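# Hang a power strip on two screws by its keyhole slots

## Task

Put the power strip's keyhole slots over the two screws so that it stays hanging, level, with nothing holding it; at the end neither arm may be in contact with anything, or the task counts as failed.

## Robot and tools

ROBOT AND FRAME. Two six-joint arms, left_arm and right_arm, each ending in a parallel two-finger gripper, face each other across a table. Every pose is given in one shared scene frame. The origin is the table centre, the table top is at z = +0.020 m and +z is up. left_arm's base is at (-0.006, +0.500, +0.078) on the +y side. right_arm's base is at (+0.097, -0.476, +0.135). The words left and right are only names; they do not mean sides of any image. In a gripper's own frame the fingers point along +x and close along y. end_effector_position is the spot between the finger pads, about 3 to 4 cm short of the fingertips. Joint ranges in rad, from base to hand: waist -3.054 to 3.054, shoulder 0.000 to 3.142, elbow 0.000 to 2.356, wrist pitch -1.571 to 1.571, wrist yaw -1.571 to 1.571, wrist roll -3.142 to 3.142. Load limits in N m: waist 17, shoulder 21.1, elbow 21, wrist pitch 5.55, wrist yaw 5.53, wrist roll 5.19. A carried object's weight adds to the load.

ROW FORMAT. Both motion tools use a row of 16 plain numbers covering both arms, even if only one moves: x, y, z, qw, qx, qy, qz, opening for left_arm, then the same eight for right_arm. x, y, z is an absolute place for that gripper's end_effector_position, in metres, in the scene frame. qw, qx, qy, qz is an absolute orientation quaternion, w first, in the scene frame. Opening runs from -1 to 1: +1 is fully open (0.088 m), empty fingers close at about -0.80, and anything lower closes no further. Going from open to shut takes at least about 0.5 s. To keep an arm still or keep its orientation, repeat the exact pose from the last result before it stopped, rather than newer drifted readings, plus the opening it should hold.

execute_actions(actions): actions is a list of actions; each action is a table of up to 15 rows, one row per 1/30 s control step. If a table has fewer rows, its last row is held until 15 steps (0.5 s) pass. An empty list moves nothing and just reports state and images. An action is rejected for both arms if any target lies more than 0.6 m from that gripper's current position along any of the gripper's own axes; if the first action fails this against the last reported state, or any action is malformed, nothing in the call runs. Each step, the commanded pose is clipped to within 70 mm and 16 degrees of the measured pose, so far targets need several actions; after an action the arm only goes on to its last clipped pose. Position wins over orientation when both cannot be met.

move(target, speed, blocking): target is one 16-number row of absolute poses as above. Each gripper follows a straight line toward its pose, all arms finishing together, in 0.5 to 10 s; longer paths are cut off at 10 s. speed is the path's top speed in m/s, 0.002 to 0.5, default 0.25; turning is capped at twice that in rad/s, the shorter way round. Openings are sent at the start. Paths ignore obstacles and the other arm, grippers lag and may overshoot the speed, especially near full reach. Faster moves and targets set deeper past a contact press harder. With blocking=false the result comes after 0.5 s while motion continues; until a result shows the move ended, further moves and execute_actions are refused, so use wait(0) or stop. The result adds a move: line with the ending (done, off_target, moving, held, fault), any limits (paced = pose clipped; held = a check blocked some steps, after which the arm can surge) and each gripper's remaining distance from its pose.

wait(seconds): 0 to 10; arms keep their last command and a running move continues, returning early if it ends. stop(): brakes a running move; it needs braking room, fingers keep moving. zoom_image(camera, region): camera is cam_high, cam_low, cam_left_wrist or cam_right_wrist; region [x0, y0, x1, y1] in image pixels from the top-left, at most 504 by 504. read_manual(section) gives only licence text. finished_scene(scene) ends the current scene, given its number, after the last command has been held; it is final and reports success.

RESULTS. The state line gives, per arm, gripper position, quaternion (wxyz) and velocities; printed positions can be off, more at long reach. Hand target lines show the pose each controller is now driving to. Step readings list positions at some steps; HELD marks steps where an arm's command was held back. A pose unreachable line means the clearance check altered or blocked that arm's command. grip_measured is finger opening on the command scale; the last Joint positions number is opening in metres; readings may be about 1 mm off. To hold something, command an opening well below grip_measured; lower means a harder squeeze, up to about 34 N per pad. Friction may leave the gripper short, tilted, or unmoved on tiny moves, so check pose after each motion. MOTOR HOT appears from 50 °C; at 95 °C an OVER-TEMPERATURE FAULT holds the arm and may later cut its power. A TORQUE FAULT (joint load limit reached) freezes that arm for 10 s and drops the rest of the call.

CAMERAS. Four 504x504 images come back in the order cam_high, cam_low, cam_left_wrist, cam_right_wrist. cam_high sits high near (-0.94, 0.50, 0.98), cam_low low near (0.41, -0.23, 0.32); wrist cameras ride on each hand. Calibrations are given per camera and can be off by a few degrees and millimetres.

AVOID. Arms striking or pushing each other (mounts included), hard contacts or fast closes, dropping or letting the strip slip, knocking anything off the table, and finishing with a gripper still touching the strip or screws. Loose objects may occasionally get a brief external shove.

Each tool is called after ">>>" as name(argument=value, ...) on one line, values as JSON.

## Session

>>> execute_actions(actions=[])

Scene clock: 0.00 s.
left_arm: end_effector_position=(-0.0139, +0.1838, +0.3973) grip_measured=+1.000 end_effector_quat_wxyz=(+0.697, -0.016, -0.011, -0.716) end_effector_velocity=(+0.003, +0.000, -0.008) end_effector_angular_velocity=(+0.027, +0.008, +0.019) | right_arm: end_effector_position=(+0.1815, -0.1711, +0.4593) grip_measured=+0.178 end_effector_quat_wxyz=(+0.794, +0.017, -0.017, +0.607) end_effector_velocity=(-0.002, +0.001, -0.000) end_effector_angular_velocity=(+0.000, -0.009, +0.019)
Joint positions: left_arm=[-0.005  0.854  0.646  0.246  0.006 -0.006  0.088] | right_arm=[ 0.006  0.854  0.657  0.246 -0.005  0.006  0.048]
Joint velocities: left_arm=[-0.002 -0.002 -0.007 -0.022 -0.022 -0.007  0.   ] | right_arm=[-0.002  0.002 -0.002  0.007 -0.022 -0.007 -0.   ]
Heat: left arm: hottest wrist pitch 38 °C (+0.0 °C/min); right arm: hottest shoulder 37 °C (+0.0 °C/min).
Hand target (left_arm): -0.014, +0.184, +0.397; +0.697, -0.016, -0.011, -0.716
Hand target (right_arm): +0.181, -0.171, +0.459; +0.794, +0.017, -0.017, +0.607

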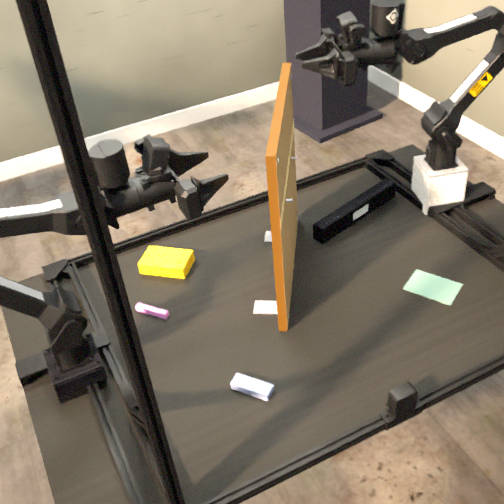

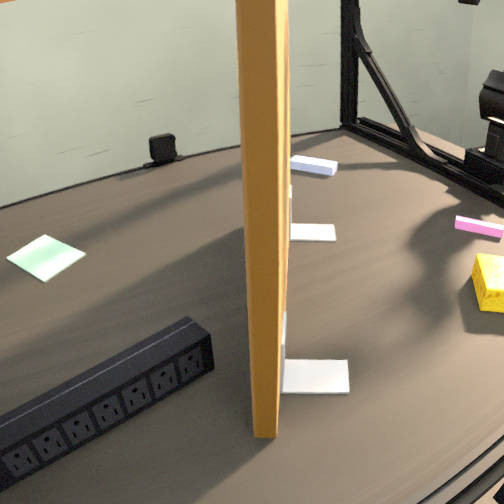

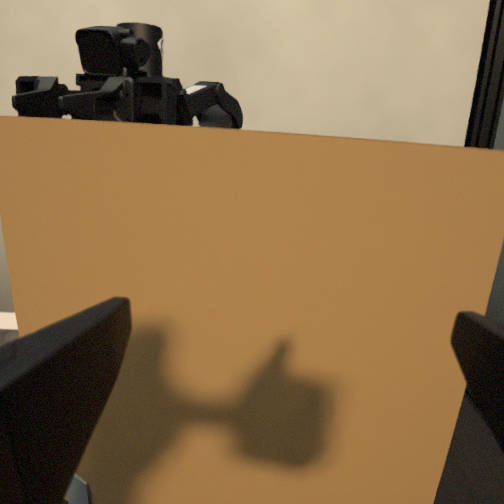

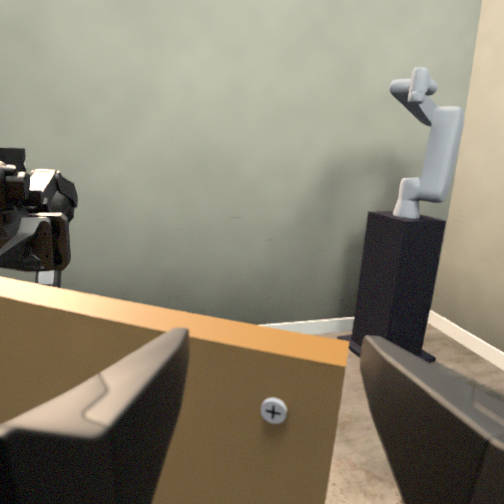

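>>> zoom_image(camera="cam_high", region=[300, 160, 410, 260])

>>> zoom_image(camera="cam_high", region=[240, 50, 340, 340])

>>> zoom_image(camera="cam_low", region=[0, 280, 300, 504])

Region (300, 160, 410, 260) of cam_high's 504x504 image, scaled by 4.582, with more detail than that image has; it fills the top 458 rows of this view, and the rest is white.

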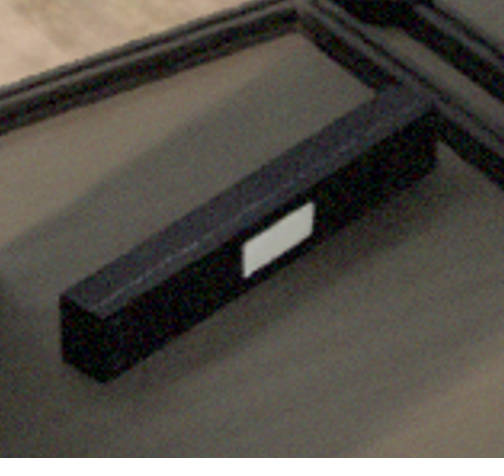

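Region (240, 50, 340, 340) of cam_high's 504x504 image, scaled by 1.738, with more detail than that image has; it fills the left 174 columns of this view, and the rest is white.

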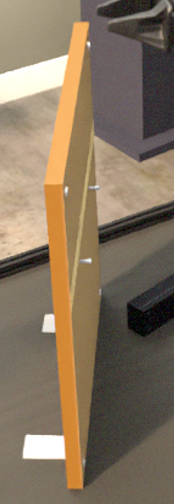

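Region (0, 280, 300, 504) of cam_low's 504x504 image, scaled by 1.680, with more detail than that image has; it fills the top 376 rows of this view, and the rest is white.

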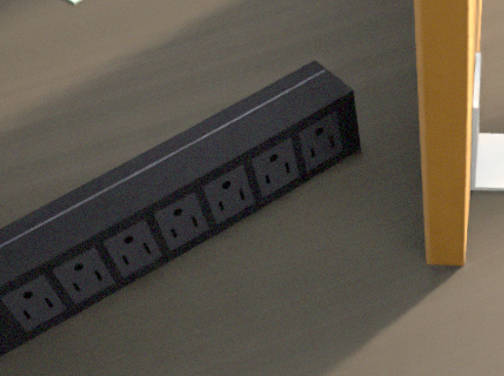

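>>> move(target=[-0.18,0.15,0.262,0.6029,0.6029,-0.3695,-0.3695,0.2,0.05,-0.21,0.31,0.7071,0,0,0.7071,0.18], speed=0.4)

Scene clock: 60.30 s.
left_arm: end_effector_position=(-0.1785, +0.1514, +0.2676) grip_measured=+0.200 end_effector_quat_wxyz=(+0.607, +0.597, -0.372, -0.369) end_effector_velocity=(-0.003, +0.001, +0.002) end_effector_angular_velocity=(-0.030, +0.009, +0.001) | right_arm: end_effector_position=(+0.0493, -0.2095, +0.3164) grip_measured=+0.180 end_effector_quat_wxyz=(+0.707, +0.007, -0.002, +0.708) end_effector_velocity=(-0.001, -0.001, -0.007) end_effector_angular_velocity=(-0.020, -0.030, +0.009)
Joint positions: left_arm=[-0.825  1.778  0.762  1.056 -1.309  1.599  0.049] | right_arm=[0.668 0.771 0.083 0.702 0.39  0.001 0.048]
Joint velocities: left_arm=[-0.007  0.032 -0.002  0.125 -0.007  0.066 -0.   ] | right_arm=[ 0.002  0.002 -0.012 -0.007 -0.007 -0.022 -0.   ]
Heat: left arm: hottest wrist pitch 40 °C (+2.0 °C/min); right arm: hottest elbow 38 °C (+1.0 °C/min).
Hand target (left_arm): -0.180, +0.152, +0.263; +0.603, +0.602, -0.373, -0.366
Hand target (right_arm): +0.050, -0.211, +0.310; +0.707, -0.001, +0.000, +0.707
Off the commanded pose (left_arm): 0.006 m, 1 deg.
Off the commanded pose (right_arm): 0.006 m, 1 deg.
move: done
camera_calibration (this result's frames):
cam_left_wrist: T_world_to_cam=[[-0.0485048, -0.0456213, -0.997781, 0.278939], [0.683291, 0.727115, -0.0664624, 0.063268], [0.728533, -0.684998, -0.00409592, 0.315946], [0, 0, 0, 1]] pos_world=[-0.259877, 0.183145, 0.283819]
cam_right_wrist: T_world_to_cam=[[0.999196, 0.00755698, 0.0393714, -0.0486031], [0.0398229, -0.300285, -0.953018, 0.268694], [0.0046207, 0.95382, -0.300344, 0.373279], [0, 0, 0, 1]] pos_world=[0.036139, -0.274989, 0.370096]

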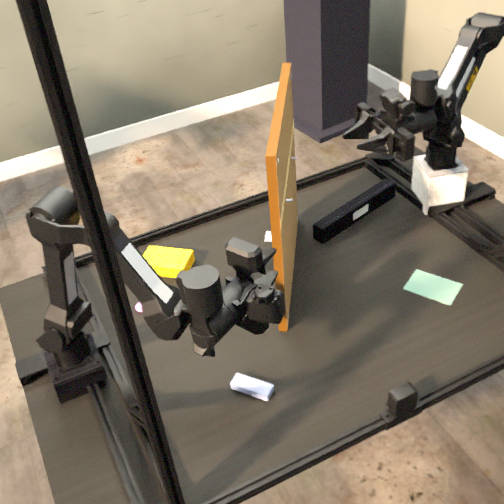

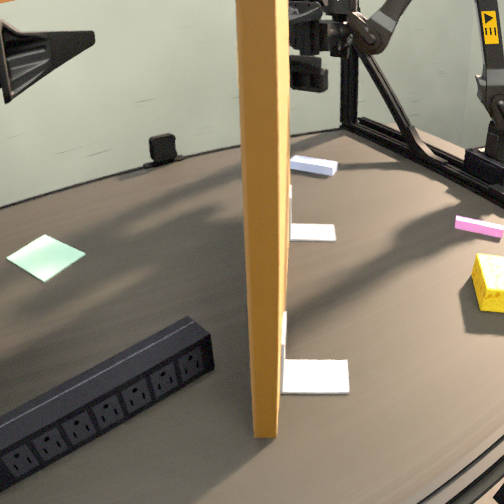

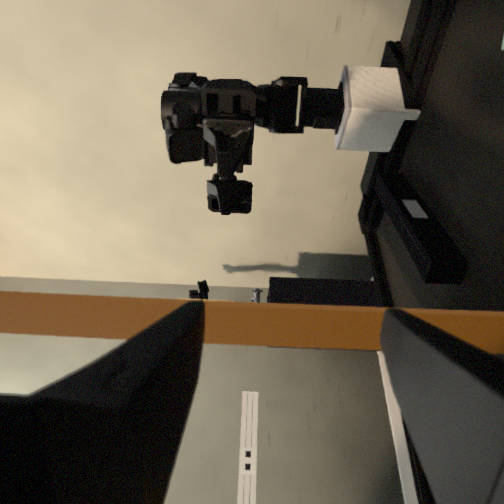

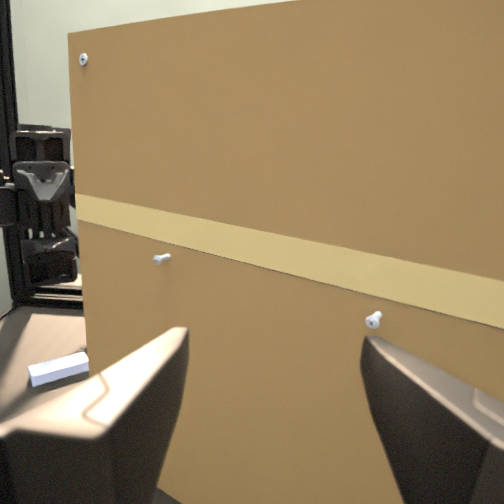

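>>> zoom_image(camera="cam_left_wrist", region=[230, 270, 290, 320])

>>> zoom_image(camera="cam_right_wrist", region=[140, 230, 200, 290])

>>> zoom_image(camera="cam_right_wrist", region=[345, 285, 405, 345])

Region (230, 270, 290, 320) of cam_left_wrist's 504x504 image, scaled by 8.400, with more detail than that image has.

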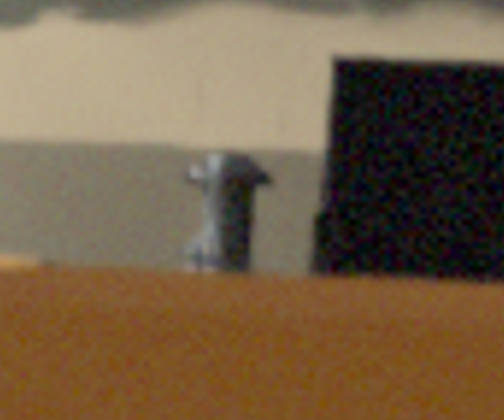

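Region (140, 230, 200, 290) of cam_right_wrist's 504x504 image, scaled by 8.400, with more detail than that image has.

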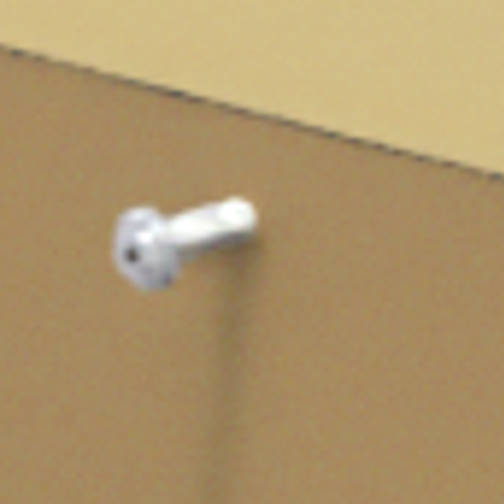

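Region (345, 285, 405, 345) of cam_right_wrist's 504x504 image, scaled by 8.400, with more detail than that image has.

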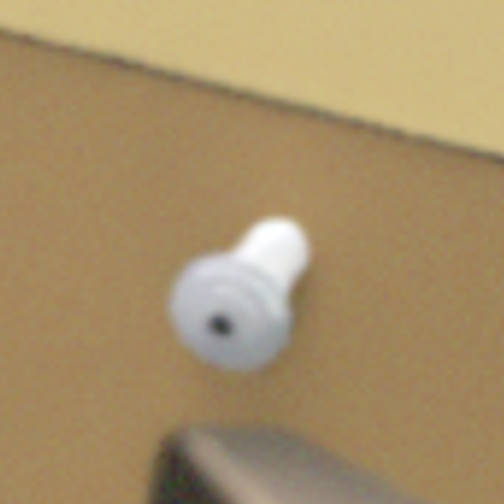

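>>> move(target=[-0.186,0.139,0.259,0.6029,0.6029,-0.3695,-0.3695,1,0.165,-0.278,0.15,0.4314,-0.5603,0.4314,0.5603,0.8], speed=0.4)

Scene clock: 70.23 s.
left_arm: end_effector_position=(-0.1842, +0.1421, +0.2615) grip_measured=+1.000 end_effector_quat_wxyz=(+0.605, +0.602, -0.368, -0.369) end_effector_velocity=(-0.000, +0.001, -0.003) end_effector_angular_velocity=(+0.011, -0.010, +0.005) | right_arm: end_effector_position=(+0.1640, -0.2792, +0.1490) grip_measured=+0.800 end_effector_quat_wxyz=(+0.435, -0.555, +0.435, +0.559) end_effector_velocity=(+0.001, -0.001, -0.002) end_effector_angular_velocity=(-0.018, -0.001, +0.020)
Joint positions: left_arm=[-0.816  1.822  0.806  1.022 -1.306  1.572  0.088] | right_arm=[-0.053  1.472  0.67  -0.766 -0.005 -0.575  0.078]
Joint velocities: left_arm=[-0.002  0.002  0.002 -0.022 -0.007 -0.007  0.   ] | right_arm=[-0.002  0.017  0.007 -0.007  0.007 -0.022 -0.   ]
Heat: left arm: hottest wrist pitch 40 °C (+2.0 °C/min); right arm: hottest elbow 38 °C (+1.0 °C/min).
Hand target (left_arm): -0.186, +0.139, +0.259; +0.603, +0.603, -0.369, -0.369
Hand target (right_arm): +0.166, -0.277, +0.150; -0.435, +0.558, -0.434, -0.558
Off the commanded pose (left_arm): 0.004 m, 0 deg.
Off the commanded pose (right_arm): 0.002 m, 1 deg.
move: done
camera_calibration (this result's frames):
cam_left_wrist: T_world_to_cam=[[-0.0477757, -0.0359471, -0.998211, 0.271007], [0.678989, 0.731786, -0.05885, 0.0700539], [0.732592, -0.680586, -0.0105539, 0.315481], [0, 0, 0, 1]] pos_world=[-0.265737, 0.173189, 0.277974]
cam_right_wrist: T_world_to_cam=[[0.957931, 0.28684, -0.00950139, -0.0641299], [0.275754, -0.910723, 0.307479, -0.31322], [0.0795442, -0.297164, -0.951507, 0.124436], [0, 0, 0, 1]] pos_world=[0.137905, -0.229883, 0.214101]

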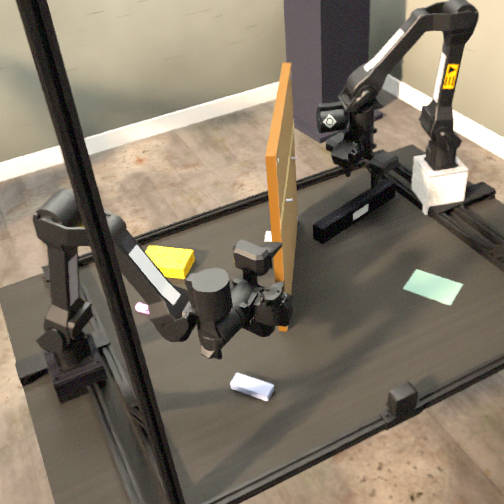

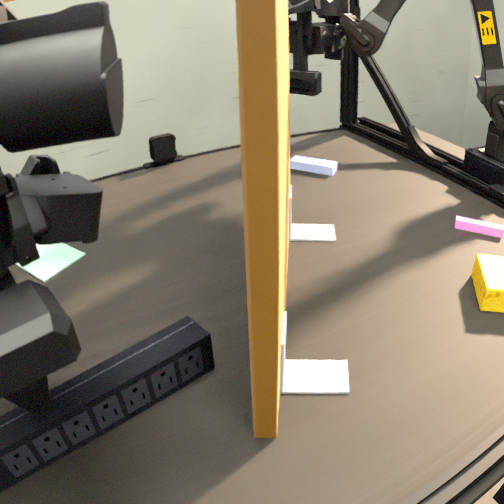

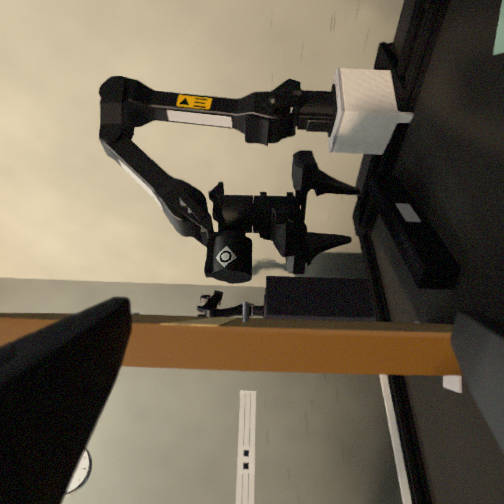

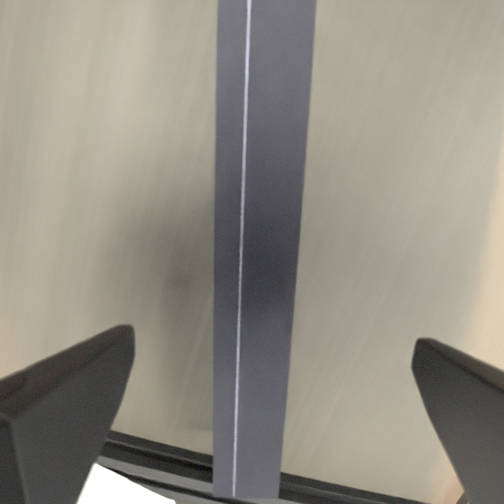

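>>> move(target=[-0.1842,0.1421,0.2615,0.605,0.602,-0.368,-0.369,1,0.155,-0.258,0.079,0.4314,-0.5603,0.4314,0.5603,0.5], speed=0.15)

Scene clock: 76.53 s.
left_arm: end_effector_position=(-0.1843, +0.1421, +0.2614) grip_measured=+1.000 end_effector_quat_wxyz=(+0.605, +0.602, -0.368, -0.369) end_effector_velocity=(-0.001, +0.000, -0.001) end_effector_angular_velocity=(-0.005, +0.014, -0.010) | right_arm: end_effector_position=(+0.1556, -0.2546, +0.0817) grip_measured=+0.500 end_effector_quat_wxyz=(+0.434, -0.558, +0.427, +0.564) end_effector_velocity=(-0.002, -0.001, -0.003) end_effector_angular_velocity=(-0.005, +0.009, +0.010)
Joint positions: left_arm=[-0.816  1.822  0.806  1.022 -1.306  1.572  0.088] | right_arm=[ 0.017  1.763  0.619 -0.414 -0.004 -0.521  0.064]
Joint velocities: left_arm=[-0.002 -0.002 -0.002 -0.007  0.007 -0.022  0.   ] | right_arm=[ 0.002  0.012 -0.002  0.007 -0.007 -0.007 -0.   ]
Heat: left arm: hottest wrist pitch 39 °C (+0.0 °C/min); right arm: hottest elbow 38 °C (+1.0 °C/min).
Hand target (left_arm): -0.184, +0.142, +0.262; +0.605, +0.602, -0.368, -0.369
Hand target (right_arm): +0.155, -0.258, +0.079; -0.431, +0.561, -0.431, -0.560
Off the commanded pose (left_arm): 0.000 m, 0 deg.
Off the commanded pose (right_arm): 0.004 m, 1 deg.
move: done
camera_calibration (this result's frames):
cam_left_wrist: T_world_to_cam=[[-0.0474941, -0.0356908, -0.998234, 0.270956], [0.679006, 0.731801, -0.0584706, 0.070049], [0.732595, -0.680583, -0.010522, 0.31548], [0, 0, 0, 1]] pos_world=[-0.265814, 0.173119, 0.277893]
cam_right_wrist: T_world_to_cam=[[0.953238, 0.302204, -0.00328173, -0.0596632], [0.289228, -0.909052, 0.299953, -0.268833], [0.0876637, -0.286876, -0.953948, 0.0698502], [0, 0, 0, 1]] pos_world=[0.128504, -0.206314, 0.147075]

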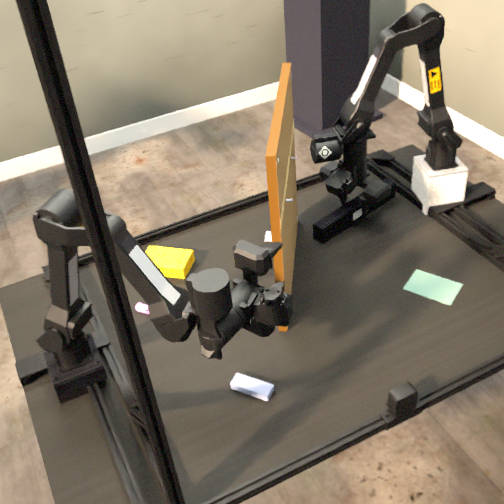

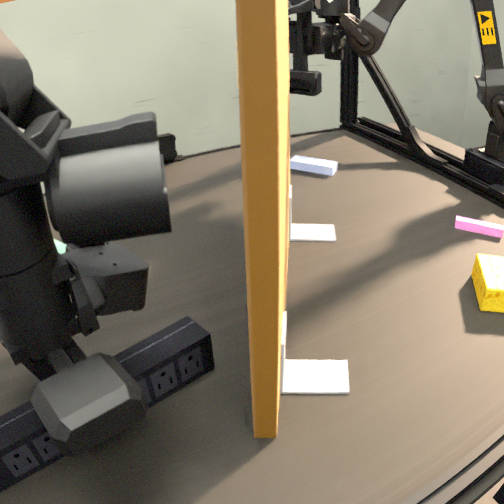

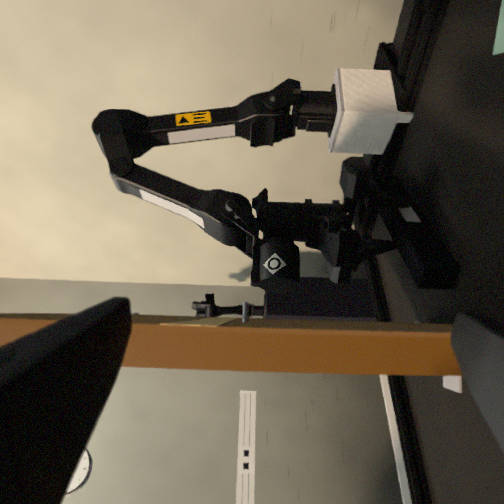

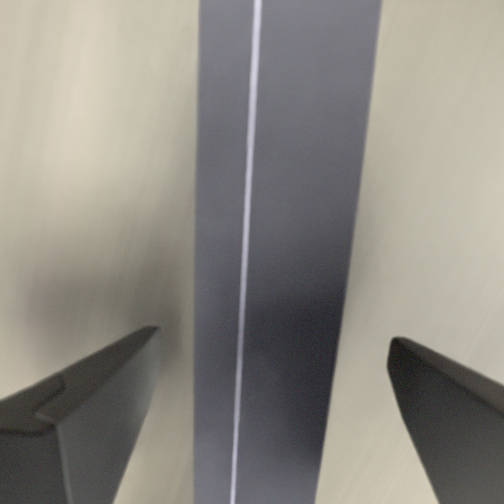

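>>> execute_actions(actions=[[[-0.1842,0.1421,0.2615,0.605,0.602,-0.368,-0.369,1,0.154,-0.258,0.078,0.4314,-0.5603,0.4314,0.5603,0.4],[-0.1842,0.1421,0.2615,0.605,0.602,-0.368,-0.369,1,0.153,-0.2585,0.078,0.4314,-0.5603,0.4314,0.5603,0.3],[-0.1842,0.1421,0.2615,0.605,0.602,-0.368,-0.369,1,0.152,-0.259,0.077,0.4314,-0.5603,0.4314,0.5603,0.2],[-0.1842,0.1421,0.2615,0.605,0.602,-0.368,-0.369,1,0.151,-0.259,0.077,0.4314,-0.5603,0.4314,0.5603,0.12],[-0.1842,0.1421,0.2615,0.605,0.602,-0.368,-0.369,1,0.151,-0.259,0.077,0.4314,-0.5603,0.4314,0.5603,0.06],[-0.1842,0.1421,0.2615,0.605,0.602,-0.368,-0.369,1,0.151,-0.259,0.077,0.4314,-0.5603,0.4314,0.5603,0.01],[-0.1842,0.1421,0.2615,0.605,0.602,-0.368,-0.369,1,0.151,-0.259,0.077,0.4314,-0.5603,0.4314,0.5603,-0.03],[-0.1842,0.1421,0.2615,0.605,0.602,-0.368,-0.369,1,0.151,-0.259,0.077,0.4314,-0.5603,0.4314,0.5603,-0.07],[-0.1842,0.1421,0.2615,0.605,0.602,-0.368,-0.369,1,0.151,-0.259,0.077,0.4314,-0.5603,0.4314,0.5603,-0.11],[-0.1842,0.1421,0.2615,0.605,0.602,-0.368,-0.369,1,0.151,-0.259,0.077,0.4314,-0.5603,0.4314,0.5603,-0.15],[-0.1842,0.1421,0.2615,0.605,0.602,-0.368,-0.369,1,0.151,-0.259,0.077,0.4314,-0.5603,0.4314,0.5603,-0.2],[-0.1842,0.1421,0.2615,0.605,0.602,-0.368,-0.369,1,0.151,-0.259,0.077,0.4314,-0.5603,0.4314,0.5603,-0.3],[-0.1842,0.1421,0.2615,0.605,0.602,-0.368,-0.369,1,0.151,-0.259,0.077,0.4314,-0.5603,0.4314,0.5603,-0.45],[-0.1842,0.1421,0.2615,0.605,0.602,-0.368,-0.369,1,0.151,-0.259,0.077,0.4314,-0.5603,0.4314,0.5603,-0.6],[-0.1842,0.1421,0.2615,0.605,0.602,-0.368,-0.369,1,0.151,-0.259,0.077,0.4314,-0.5603,0.4314,0.5603,-0.7]]])

>>> move(target=[-0.1842,0.1421,0.2615,0.605,0.602,-0.368,-0.369,1,0.148,-0.255,0.115,0.4314,-0.5603,0.4314,0.5603,-0.7], speed=0.1)

Scene clock: 85.57 s.
left_arm: end_effector_position=(-0.1843, +0.1421, +0.2614) grip_measured=+1.000 end_effector_quat_wxyz=(+0.605, +0.602, -0.368, -0.369) end_effector_velocity=(+0.001, +0.002, -0.004) end_effector_angular_velocity=(+0.008, -0.006, +0.005) | right_arm: end_effector_position=(+0.1518, -0.2547, +0.0801) grip_measured=-0.147 end_effector_quat_wxyz=(+0.435, -0.557, +0.427, +0.564) end_effector_velocity=(+0.001, -0.000, +0.001) end_effector_angular_velocity=(-0.001, +0.007, +0.015)
Joint positions: left_arm=[-0.816  1.822  0.806  1.021 -1.306  1.572  0.088] | right_arm=[ 0.033  1.764  0.611 -0.403 -0.005 -0.504  0.032]
Joint velocities: left_arm=[-0.002  0.002 -0.007 -0.007 -0.007 -0.007  0.   ] | right_arm=[-0.007 -0.002  0.002 -0.007 -0.007 -0.022 -0.   ]
Heat: left arm: hottest wrist pitch 39 °C (+0.0 °C/min); right arm: hottest elbow 37 °C (+0.0 °C/min).
Hand target (left_arm): -0.184, +0.142, +0.261; +0.605, +0.602, -0.368, -0.369
Hand target (right_arm): +0.151, -0.259, +0.077; -0.432, +0.560, -0.431, -0.560
Off the commanded pose (left_arm): 0.000 m, 0 deg.
Off the commanded pose (right_arm): 0.005 m, 1 deg.
Step readings (end_effector_position):
0: left_arm (-0.1843, +0.1421, +0.2614) | right_arm (+0.1556, -0.2545, +0.0813)
1: left_arm (-0.1843, +0.1421, +0.2614) | right_arm (+0.1556, -0.2544, +0.0813)
2: left_arm (-0.1843, +0.1421, +0.2614) | right_arm (+0.1554, -0.2541, +0.0813)
4: left_arm (-0.1843, +0.1421, +0.2614) | right_arm (+0.1545, -0.2539, +0.0810)
8: left_arm (-0.1843, +0.1421, +0.2614) | right_arm (+0.1526, -0.2546, +0.0803)
15: end_effector_position above
camera_calibration (this result's frames):
cam_left_wrist: T_world_to_cam=[[-0.0472126, -0.0354344, -0.998256, 0.270937], [0.679022, 0.731816, -0.0580911, 0.0699486], [0.732598, -0.680581, -0.0104902, 0.315472], [0, 0, 0, 1]] pos_world=[-0.265819, 0.173115, 0.277837]
cam_right_wrist: T_world_to_cam=[[0.95358, 0.301125, -0.00282977, -0.0563695], [0.288234, -0.909957, 0.29816, -0.26735], [0.0872086, -0.285136, -0.954512, 0.0692164], [0, 0, 0, 1]] pos_world=[0.124776, -0.206567, 0.145622]

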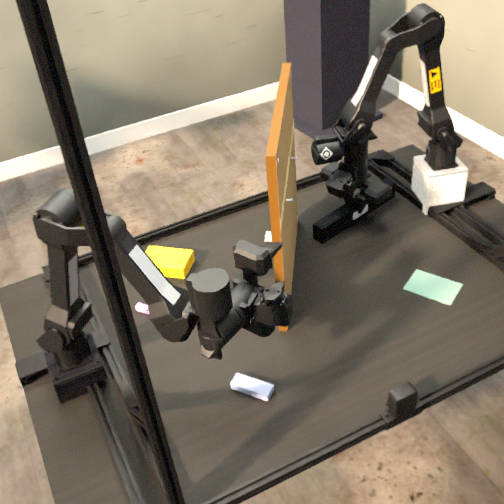

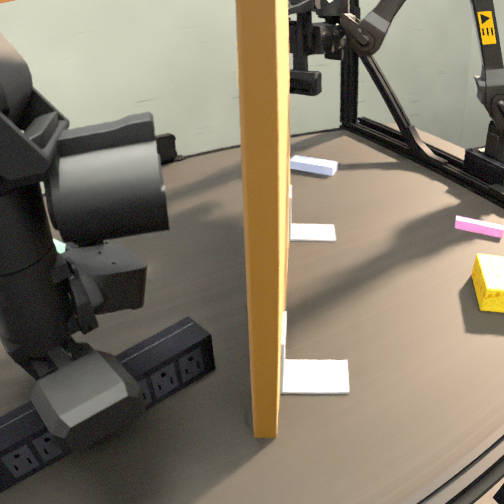

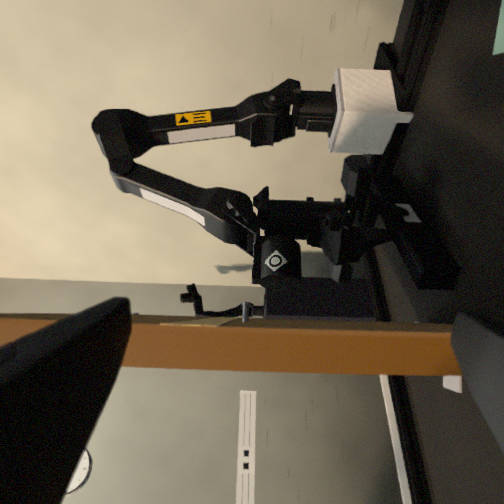

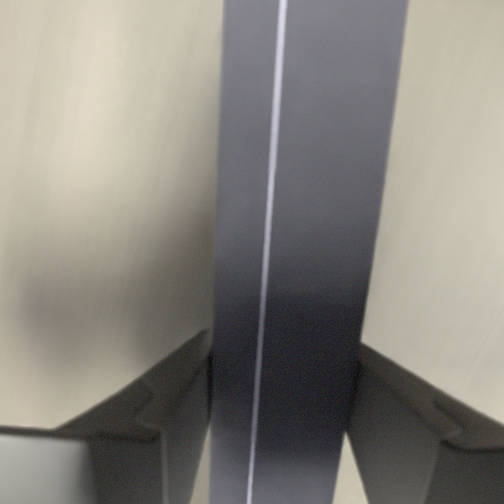

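Scene clock: 86.47 s.
left_arm: end_effector_position=(-0.1843, +0.1421, +0.2614) grip_measured=+1.000 end_effector_quat_wxyz=(+0.605, +0.602, -0.368, -0.369) end_effector_velocity=(-0.001, +0.000, -0.002) end_effector_angular_velocity=(+0.018, -0.023, -0.010) | right_arm: end_effector_position=(+0.1458, -0.2635, +0.1079) grip_measured=-0.147 end_effector_quat_wxyz=(+0.420, -0.564, +0.442, +0.557) end_effector_velocity=(-0.001, -0.000, +0.004) end_effector_angular_velocity=(-0.000, +0.008, +0.019)
Joint positions: left_arm=[-0.816  1.822  0.806  1.021 -1.306  1.572  0.088] | right_arm=[ 0.049  1.663  0.652 -0.592 -0.005 -0.488  0.032]
Joint velocities: left_arm=[-0.002 -0.002 -0.002 -0.022  0.007  0.007  0.   ] | right_arm=[-0.002 -0.012  0.007 -0.022 -0.007 -0.022  0.   ]
Heat: left arm: hottest wrist pitch 39 °C (+0.0 °C/min); right arm: hottest elbow 37 °C (+1.0 °C/min).
Hand target (left_arm): -0.184, +0.142, +0.261; +0.605, +0.602, -0.368, -0.369
Hand target (right_arm): +0.148, -0.255, +0.115; -0.431, +0.560, -0.431, -0.560
Off the commanded pose (left_arm): 0.000 m, 0 deg.
Off the commanded pose (right_arm): 0.011 m, 2 deg.
move: off_target (right_arm)
camera_calibration (this result's frames):
cam_left_wrist: T_world_to_cam=[[-0.0472126, -0.0354344, -0.998256, 0.270937], [0.679022, 0.731816, -0.0580911, 0.0699486], [0.732598, -0.680581, -0.0104902, 0.315472], [0, 0, 0, 1]] pos_world=[-0.265819, 0.173115, 0.277837]
cam_right_wrist: T_world_to_cam=[[0.953182, 0.301149, -0.0274469, -0.0452036], [0.292497, -0.895134, 0.336423, -0.282727], [0.0767448, -0.328701, -0.941311, 0.0824382], [0, 0, 0, 1]] pos_world=[0.119457, -0.212368, 0.171475]

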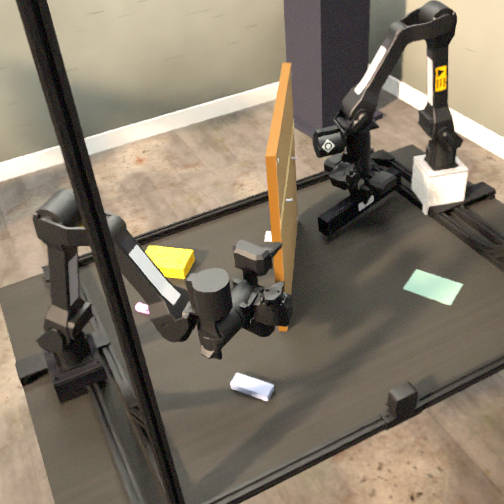

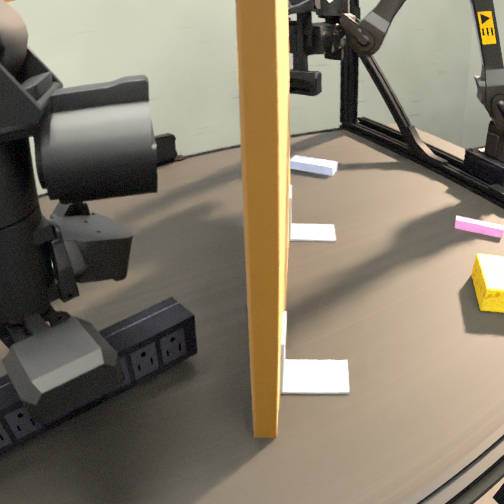

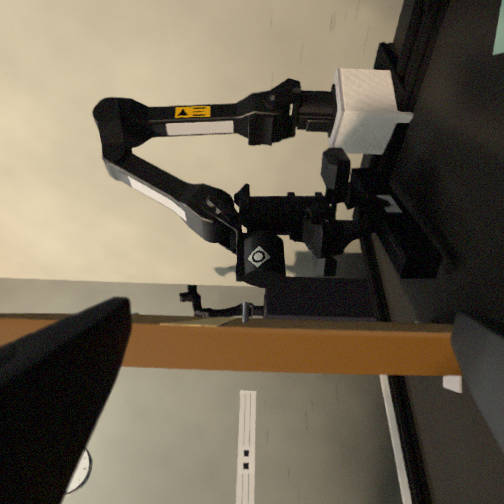

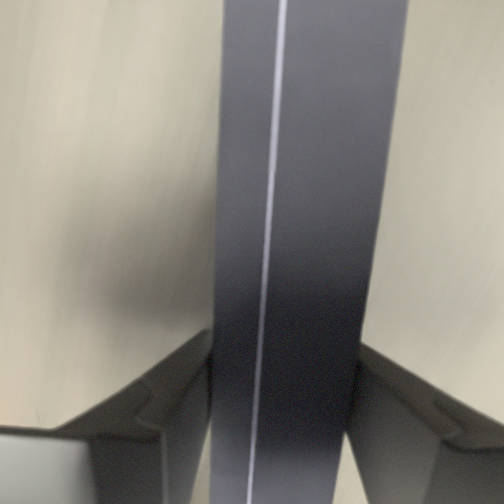

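>>> move(target=[-0.1842,0.1421,0.2615,0.605,0.602,-0.368,-0.369,1,0.04,-0.215,0.108,0.446,-0.7034,-0.0727,0.5487,-0.7], speed=0.3)

Scene clock: 95.00 s.
left_arm: end_effector_position=(-0.1843, +0.1420, +0.2615) grip_measured=+1.000 end_effector_quat_wxyz=(+0.605, +0.602, -0.368, -0.369) end_effector_velocity=(+0.002, +0.000, +0.002) end_effector_angular_velocity=(-0.005, +0.008, +0.010) | right_arm: end_effector_position=(+0.0379, -0.2185, +0.1036) grip_measured=-0.147 end_effector_quat_wxyz=(+0.437, -0.703, -0.064, +0.557) end_effector_velocity=(-0.001, -0.000, -0.001) end_effector_angular_velocity=(-0.004, -0.023, +0.031)
Joint positions: left_arm=[-0.816  1.822  0.807  1.021 -1.306  1.572  0.088] | right_arm=[ 0.87   1.738  0.417  0.107  0.682 -0.528  0.032]
Joint velocities: left_arm=[ 0.002 -0.007  0.002 -0.007 -0.007 -0.007  0.   ] | right_arm=[ 0.007  0.007 -0.007  0.022  0.007 -0.037 -0.   ]
Heat: left arm: hottest wrist pitch 38 °C (-1.0 °C/min); right arm: hottest shoulder 38 °C (+1.0 °C/min).
Hand target (left_arm): -0.184, +0.142, +0.262; +0.605, +0.602, -0.368, -0.369
Hand target (right_arm): +0.039, -0.216, +0.107; -0.445, +0.703, +0.073, -0.550
Off the commanded pose (left_arm): 0.000 m, 0 deg.
Off the commanded pose (right_arm): 0.006 m, 2 deg.
move: done
camera_calibration (this result's frames):
cam_left_wrist: T_world_to_cam=[[-0.0478329, -0.0358646, -0.998211, 0.270977], [0.678986, 0.73179, -0.0588285, 0.0702116], [0.732591, -0.680585, -0.0106521, 0.31552], [0, 0, 0, 1]] pos_world=[-0.265858, 0.173077, 0.277984]
cam_right_wrist: T_world_to_cam=[[0.361038, 0.637216, 0.680887, 0.066456], [0.698382, -0.668604, 0.255406, -0.166926], [0.617993, 0.383308, -0.686411, 0.210082], [0, 0, 0, 1]] pos_world=[-0.0372443, -0.23448, 0.141587]

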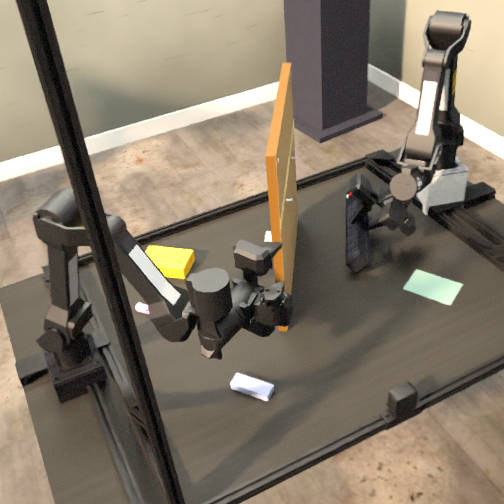

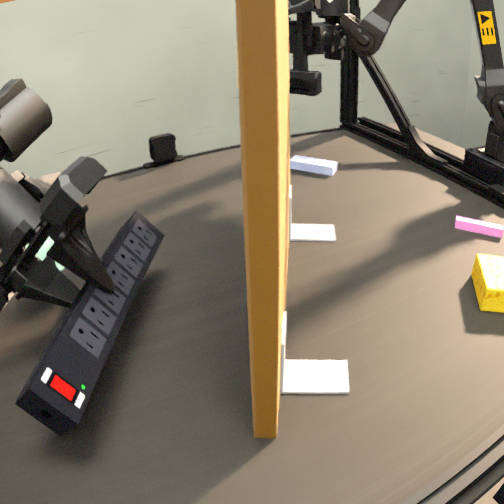

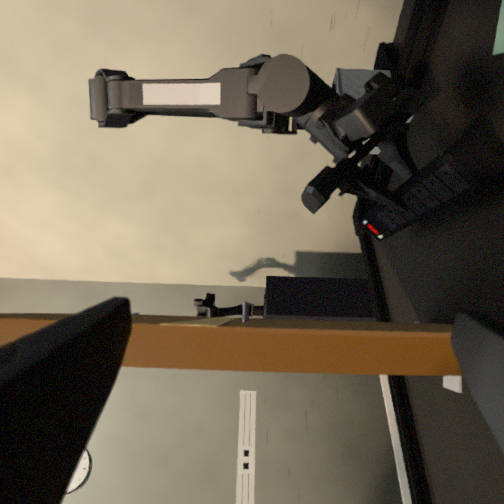

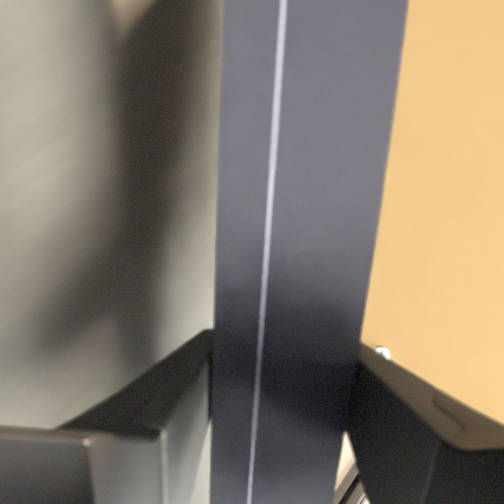

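>>> move(target=[-0.1842,0.1421,0.2615,0.605,0.602,-0.368,-0.369,1,0.04,-0.216,0.077,0.452,-0.7034,-0.08,0.543,-0.7], speed=0.05)

Scene clock: 97.33 s.
left_arm: end_effector_position=(-0.1843, +0.1420, +0.2615) grip_measured=+1.000 end_effector_quat_wxyz=(+0.605, +0.602, -0.368, -0.369) end_effector_velocity=(-0.002, +0.000, -0.002) end_effector_angular_velocity=(+0.012, -0.016, -0.010) | right_arm: end_effector_position=(+0.0377, -0.2161, +0.0755) grip_measured=-0.147 end_effector_quat_wxyz=(+0.449, -0.700, -0.073, +0.551) end_effector_velocity=(-0.001, -0.000, -0.003) end_effector_angular_velocity=(-0.005, +0.003, +0.010)
Joint positions: left_arm=[-0.816  1.822  0.807  1.021 -1.306  1.572  0.088] | right_arm=[ 0.88   1.923  0.397  0.326  0.712 -0.524  0.032]
Joint velocities: left_arm=[-0.002  0.002 -0.002 -0.007  0.007  0.007  0.   ] | right_arm=[ 0.002  0.017 -0.002  0.022 -0.007 -0.007 -0.   ]
Heat: left arm: hottest wrist pitch 38 °C (-2.0 °C/min); right arm: hottest shoulder 38 °C (+1.0 °C/min).
Hand target (left_arm): -0.184, +0.142, +0.261; +0.605, +0.602, -0.368, -0.369
Hand target (right_arm): +0.040, -0.216, +0.077; -0.452, +0.703, +0.080, -0.543
Off the commanded pose (left_arm): 0.000 m, 0 deg.
Off the commanded pose (right_arm): 0.003 m, 1 deg.
move: done
camera_calibration (this result's frames):
cam_left_wrist: T_world_to_cam=[[-0.0478329, -0.0358646, -0.998211, 0.270977], [0.678986, 0.73179, -0.0588285, 0.0702116], [0.732591, -0.680585, -0.0106521, 0.31552], [0, 0, 0, 1]] pos_world=[-0.265858, 0.173077, 0.277984]
cam_right_wrist: T_world_to_cam=[[0.355871, 0.614511, 0.704082, 0.0777152], [0.692523, -0.679292, 0.242846, -0.159167], [0.627509, 0.401172, -0.667304, 0.19205], [0, 0, 0, 1]] pos_world=[-0.0379428, -0.232923, 0.112091]

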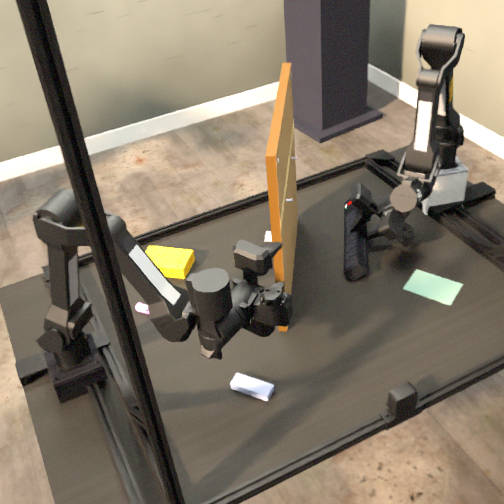

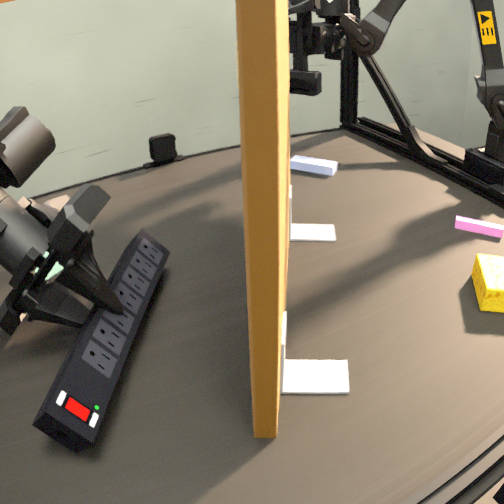

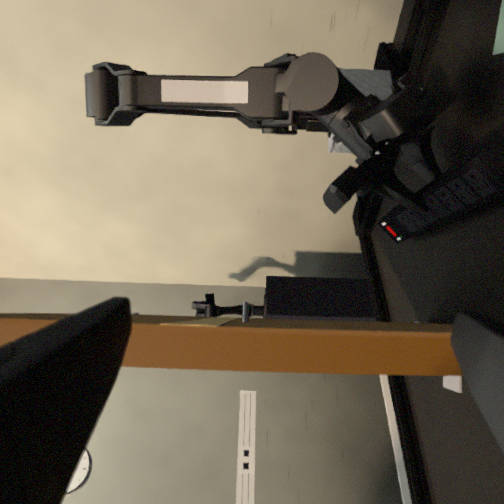

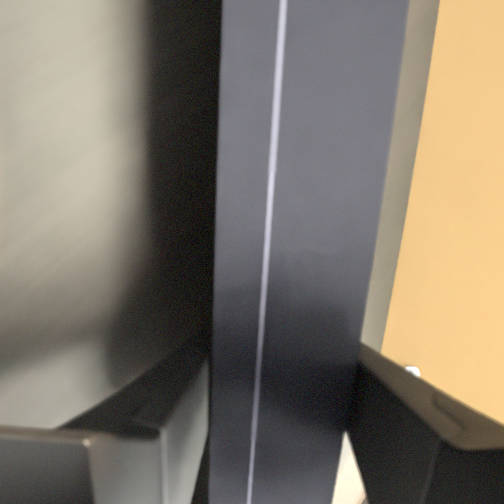

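>>> execute_actions(actions=[[[-0.1842,0.1421,0.2615,0.605,0.602,-0.368,-0.369,1,0.039,-0.216,0.076,0.45,-0.702,-0.076,0.547,-0.45],[-0.1842,0.1421,0.2615,0.605,0.602,-0.368,-0.369,1,0.039,-0.216,0.0755,0.45,-0.702,-0.076,0.547,-0.3],[-0.1842,0.1421,0.2615,0.605,0.602,-0.368,-0.369,1,0.039,-0.216,0.075,0.45,-0.702,-0.076,0.547,-0.2],[-0.1842,0.1421,0.2615,0.605,0.602,-0.368,-0.369,1,0.039,-0.216,0.075,0.45,-0.702,-0.076,0.547,-0.16],[-0.1842,0.1421,0.2615,0.605,0.602,-0.368,-0.369,1,0.039,-0.216,0.075,0.45,-0.702,-0.076,0.547,-0.13],[-0.1842,0.1421,0.2615,0.605,0.602,-0.368,-0.369,1,0.039,-0.216,0.075,0.45,-0.702,-0.076,0.547,-0.1],[-0.1842,0.1421,0.2615,0.605,0.602,-0.368,-0.369,1,0.039,-0.216,0.075,0.45,-0.702,-0.076,0.547,-0.06],[-0.1842,0.1421,0.2615,0.605,0.602,-0.368,-0.369,1,0.039,-0.216,0.075,0.45,-0.702,-0.076,0.547,-0.01],[-0.1842,0.1421,0.2615,0.605,0.602,-0.368,-0.369,1,0.039,-0.216,0.075,0.45,-0.702,-0.076,0.547,0.05],[-0.1842,0.1421,0.2615,0.605,0.602,-0.368,-0.369,1,0.039,-0.216,0.075,0.45,-0.702,-0.076,0.547,0.11],[-0.1842,0.1421,0.2615,0.605,0.602,-0.368,-0.369,1,0.039,-0.216,0.075,0.45,-0.702,-0.076,0.547,0.17],[-0.1842,0.1421,0.2615,0.605,0.602,-0.368,-0.369,1,0.039,-0.216,0.075,0.45,-0.702,-0.076,0.547,0.23],[-0.1842,0.1421,0.2615,0.605,0.602,-0.368,-0.369,1,0.039,-0.216,0.075,0.45,-0.702,-0.076,0.547,0.29],[-0.1842,0.1421,0.2615,0.605,0.602,-0.368,-0.369,1,0.039,-0.216,0.075,0.45,-0.702,-0.076,0.547,0.35],[-0.1842,0.1421,0.2615,0.605,0.602,-0.368,-0.369,1,0.039,-0.216,0.075,0.45,-0.702,-0.076,0.547,0.41]],[[-0.1842,0.1421,0.2615,0.605,0.602,-0.368,-0.369,1,0.0382,-0.2173,0.075,0.45,-0.702,-0.076,0.547,0.45],[-0.1842,0.1421,0.2615,0.605,0.602,-0.368,-0.369,1,0.0374,-0.2185,0.075,0.45,-0.702,-0.076,0.547,0.48],[-0.1842,0.1421,0.2615,0.605,0.602,-0.368,-0.369,1,0.0365,-0.2198,0.075,0.45,-0.702,-0.076,0.547,0.5],[-0.1842,0.1421,0.2615,0.605,0.602,-0.368,-0.369,1,0.0357,-0.221,0.075,0.45,-0.702,-0.076,0.547,0.5],[-0.1842,0.1421,0.2615,0.605,0.602,-0.368,-0.369,1,0.0349,-0.2223,0.075,0.45,-0.702,-0.076,0.547,0.5],[-0.1842,0.1421,0.2615,0.605,0.602,-0.368,-0.369,1,0.0341,-0.2235,0.075,0.45,-0.702,-0.076,0.547,0.5],[-0.1842,0.1421,0.2615,0.605,0.602,-0.368,-0.369,1,0.0333,-0.2248,0.075,0.45,-0.702,-0.076,0.547,0.5],[-0.1842,0.1421,0.2615,0.605,0.602,-0.368,-0.369,1,0.0324,-0.226,0.075,0.45,-0.702,-0.076,0.547,0.5],[-0.1842,0.1421,0.2615,0.605,0.602,-0.368,-0.369,1,0.0316,-0.2273,0.075,0.45,-0.702,-0.076,0.547,0.5],[-0.1842,0.1421,0.2615,0.605,0.602,-0.368,-0.369,1,0.0308,-0.2286,0.075,0.45,-0.702,-0.076,0.547,0.5],[-0.1842,0.1421,0.2615,0.605,0.602,-0.368,-0.369,1,0.03,-0.2298,0.075,0.45,-0.702,-0.076,0.547,0.5],[-0.1842,0.1421,0.2615,0.605,0.602,-0.368,-0.369,1,0.0292,-0.231,0.075,0.45,-0.702,-0.076,0.547,0.5]]])

Scene clock: 119.70 s.
left_arm: end_effector_position=(-0.1843, +0.1420, +0.2616) grip_measured=+1.000 end_effector_quat_wxyz=(+0.605, +0.602, -0.368, -0.369) end_effector_velocity=(-0.001, +0.000, -0.001) end_effector_angular_velocity=(+0.008, -0.012, -0.010) | right_arm: end_effector_position=(+0.0291, -0.2298, +0.0726) grip_measured=+0.498 end_effector_quat_wxyz=(+0.444, -0.703, -0.074, +0.550) end_effector_velocity=(-0.008, -0.018, -0.001) end_effector_angular_velocity=(-0.010, -0.022, +0.002)
Joint positions: left_arm=[-0.816  1.822  0.807  1.021 -1.306  1.572  0.088] | right_arm=[ 0.952  1.927  0.394  0.268  0.735 -0.439  0.063]
Joint velocities: left_arm=[-0.002 -0.002 -0.002 -0.007  0.007  0.007  0.   ] | right_arm=[ 0.09  -0.002 -0.002 -0.095  0.037  0.11   0.001]
Heat: left arm: hottest wrist pitch 38 °C (-2.0 °C/min); right arm: hottest shoulder 38 °C (+0.0 °C/min).
Hand target (left_arm): -0.184, +0.142, +0.262; +0.605, +0.602, -0.368, -0.369
Hand target (right_arm): +0.029, -0.231, +0.075; -0.450, +0.702, +0.076, -0.547
Off the commanded pose (left_arm): 0.000 m, 0 deg.
Off the commanded pose (right_arm): 0.003 m, 1 deg.
Step readings (end_effector_position; steps 1 to 15: 1st action; 16 to 30: 2nd action):
0: left_arm (-0.1843, +0.1420, +0.2615) | right_arm (+0.0378, -0.2160, +0.0752)
1: left_arm (-0.1843, +0.1420, +0.2615) | right_arm (+0.0378, -0.2160, +0.0752)
2: left_arm (-0.1843, +0.1420, +0.2615) | right_arm (+0.0378, -0.2160, +0.0752)
4: left_arm (-0.1843, +0.1420, +0.2615) | right_arm (+0.0378, -0.2161, +0.0751)
8: left_arm (-0.1843, +0.1420, +0.2615) | right_arm (+0.0377, -0.2161, +0.0749)
15: left_arm (-0.1843, +0.1420, +0.2615) | right_arm (+0.0382, -0.2159, +0.0752)
16: left_arm (-0.1843, +0.1420, +0.2615) | right_arm (+0.0383, -0.2159, +0.0753)
17: left_arm (-0.1843, +0.1420, +0.2615) | right_arm (+0.0381, -0.2161, +0.0753)
19: left_arm (-0.1843, +0.1420, +0.2615) | right_arm (+0.0372, -0.2174, +0.0750)
23: left_arm (-0.1843, +0.1420, +0.2615) | right_arm (+0.0340, -0.2214, +0.0743)
30: end_effector_position above
camera_calibration (this result's frames):
cam_left_wrist: T_world_to_cam=[[-0.0478329, -0.0358646, -0.998211, 0.271073], [0.678986, 0.73179, -0.0588285, 0.0701871], [0.732591, -0.680585, -0.0106521, 0.315519], [0, 0, 0, 1]] pos_world=[-0.265836, 0.173097, 0.278078]
cam_right_wrist: T_world_to_cam=[[0.347744, 0.622628, 0.701006, 0.0935498], [0.694597, -0.673279, 0.253436, -0.161211], [0.629769, 0.398786, -0.666604, 0.200322], [0, 0, 0, 1]] pos_world=[-0.0467116, -0.246672, 0.108813]

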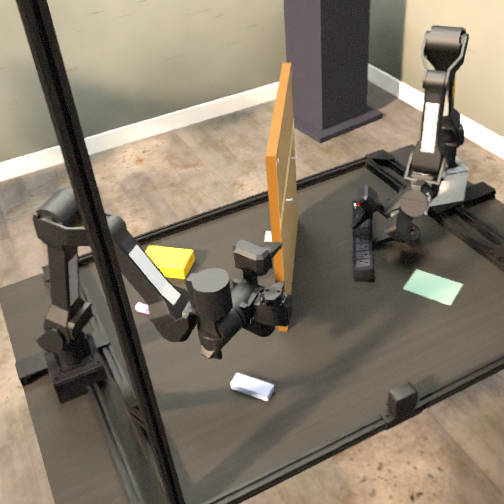

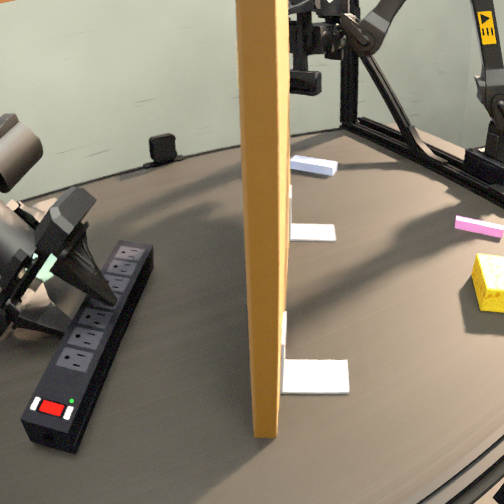

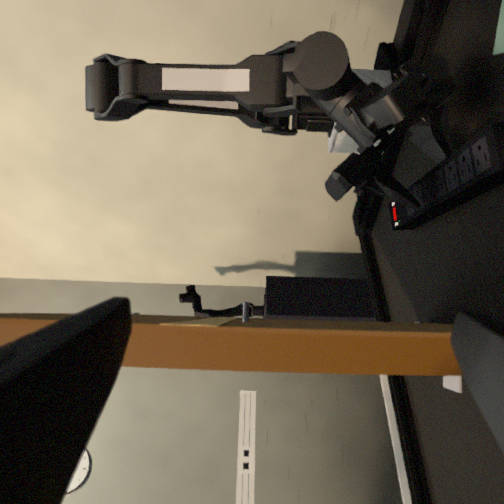

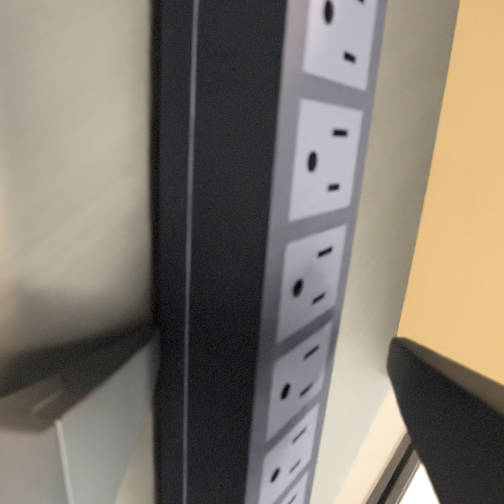

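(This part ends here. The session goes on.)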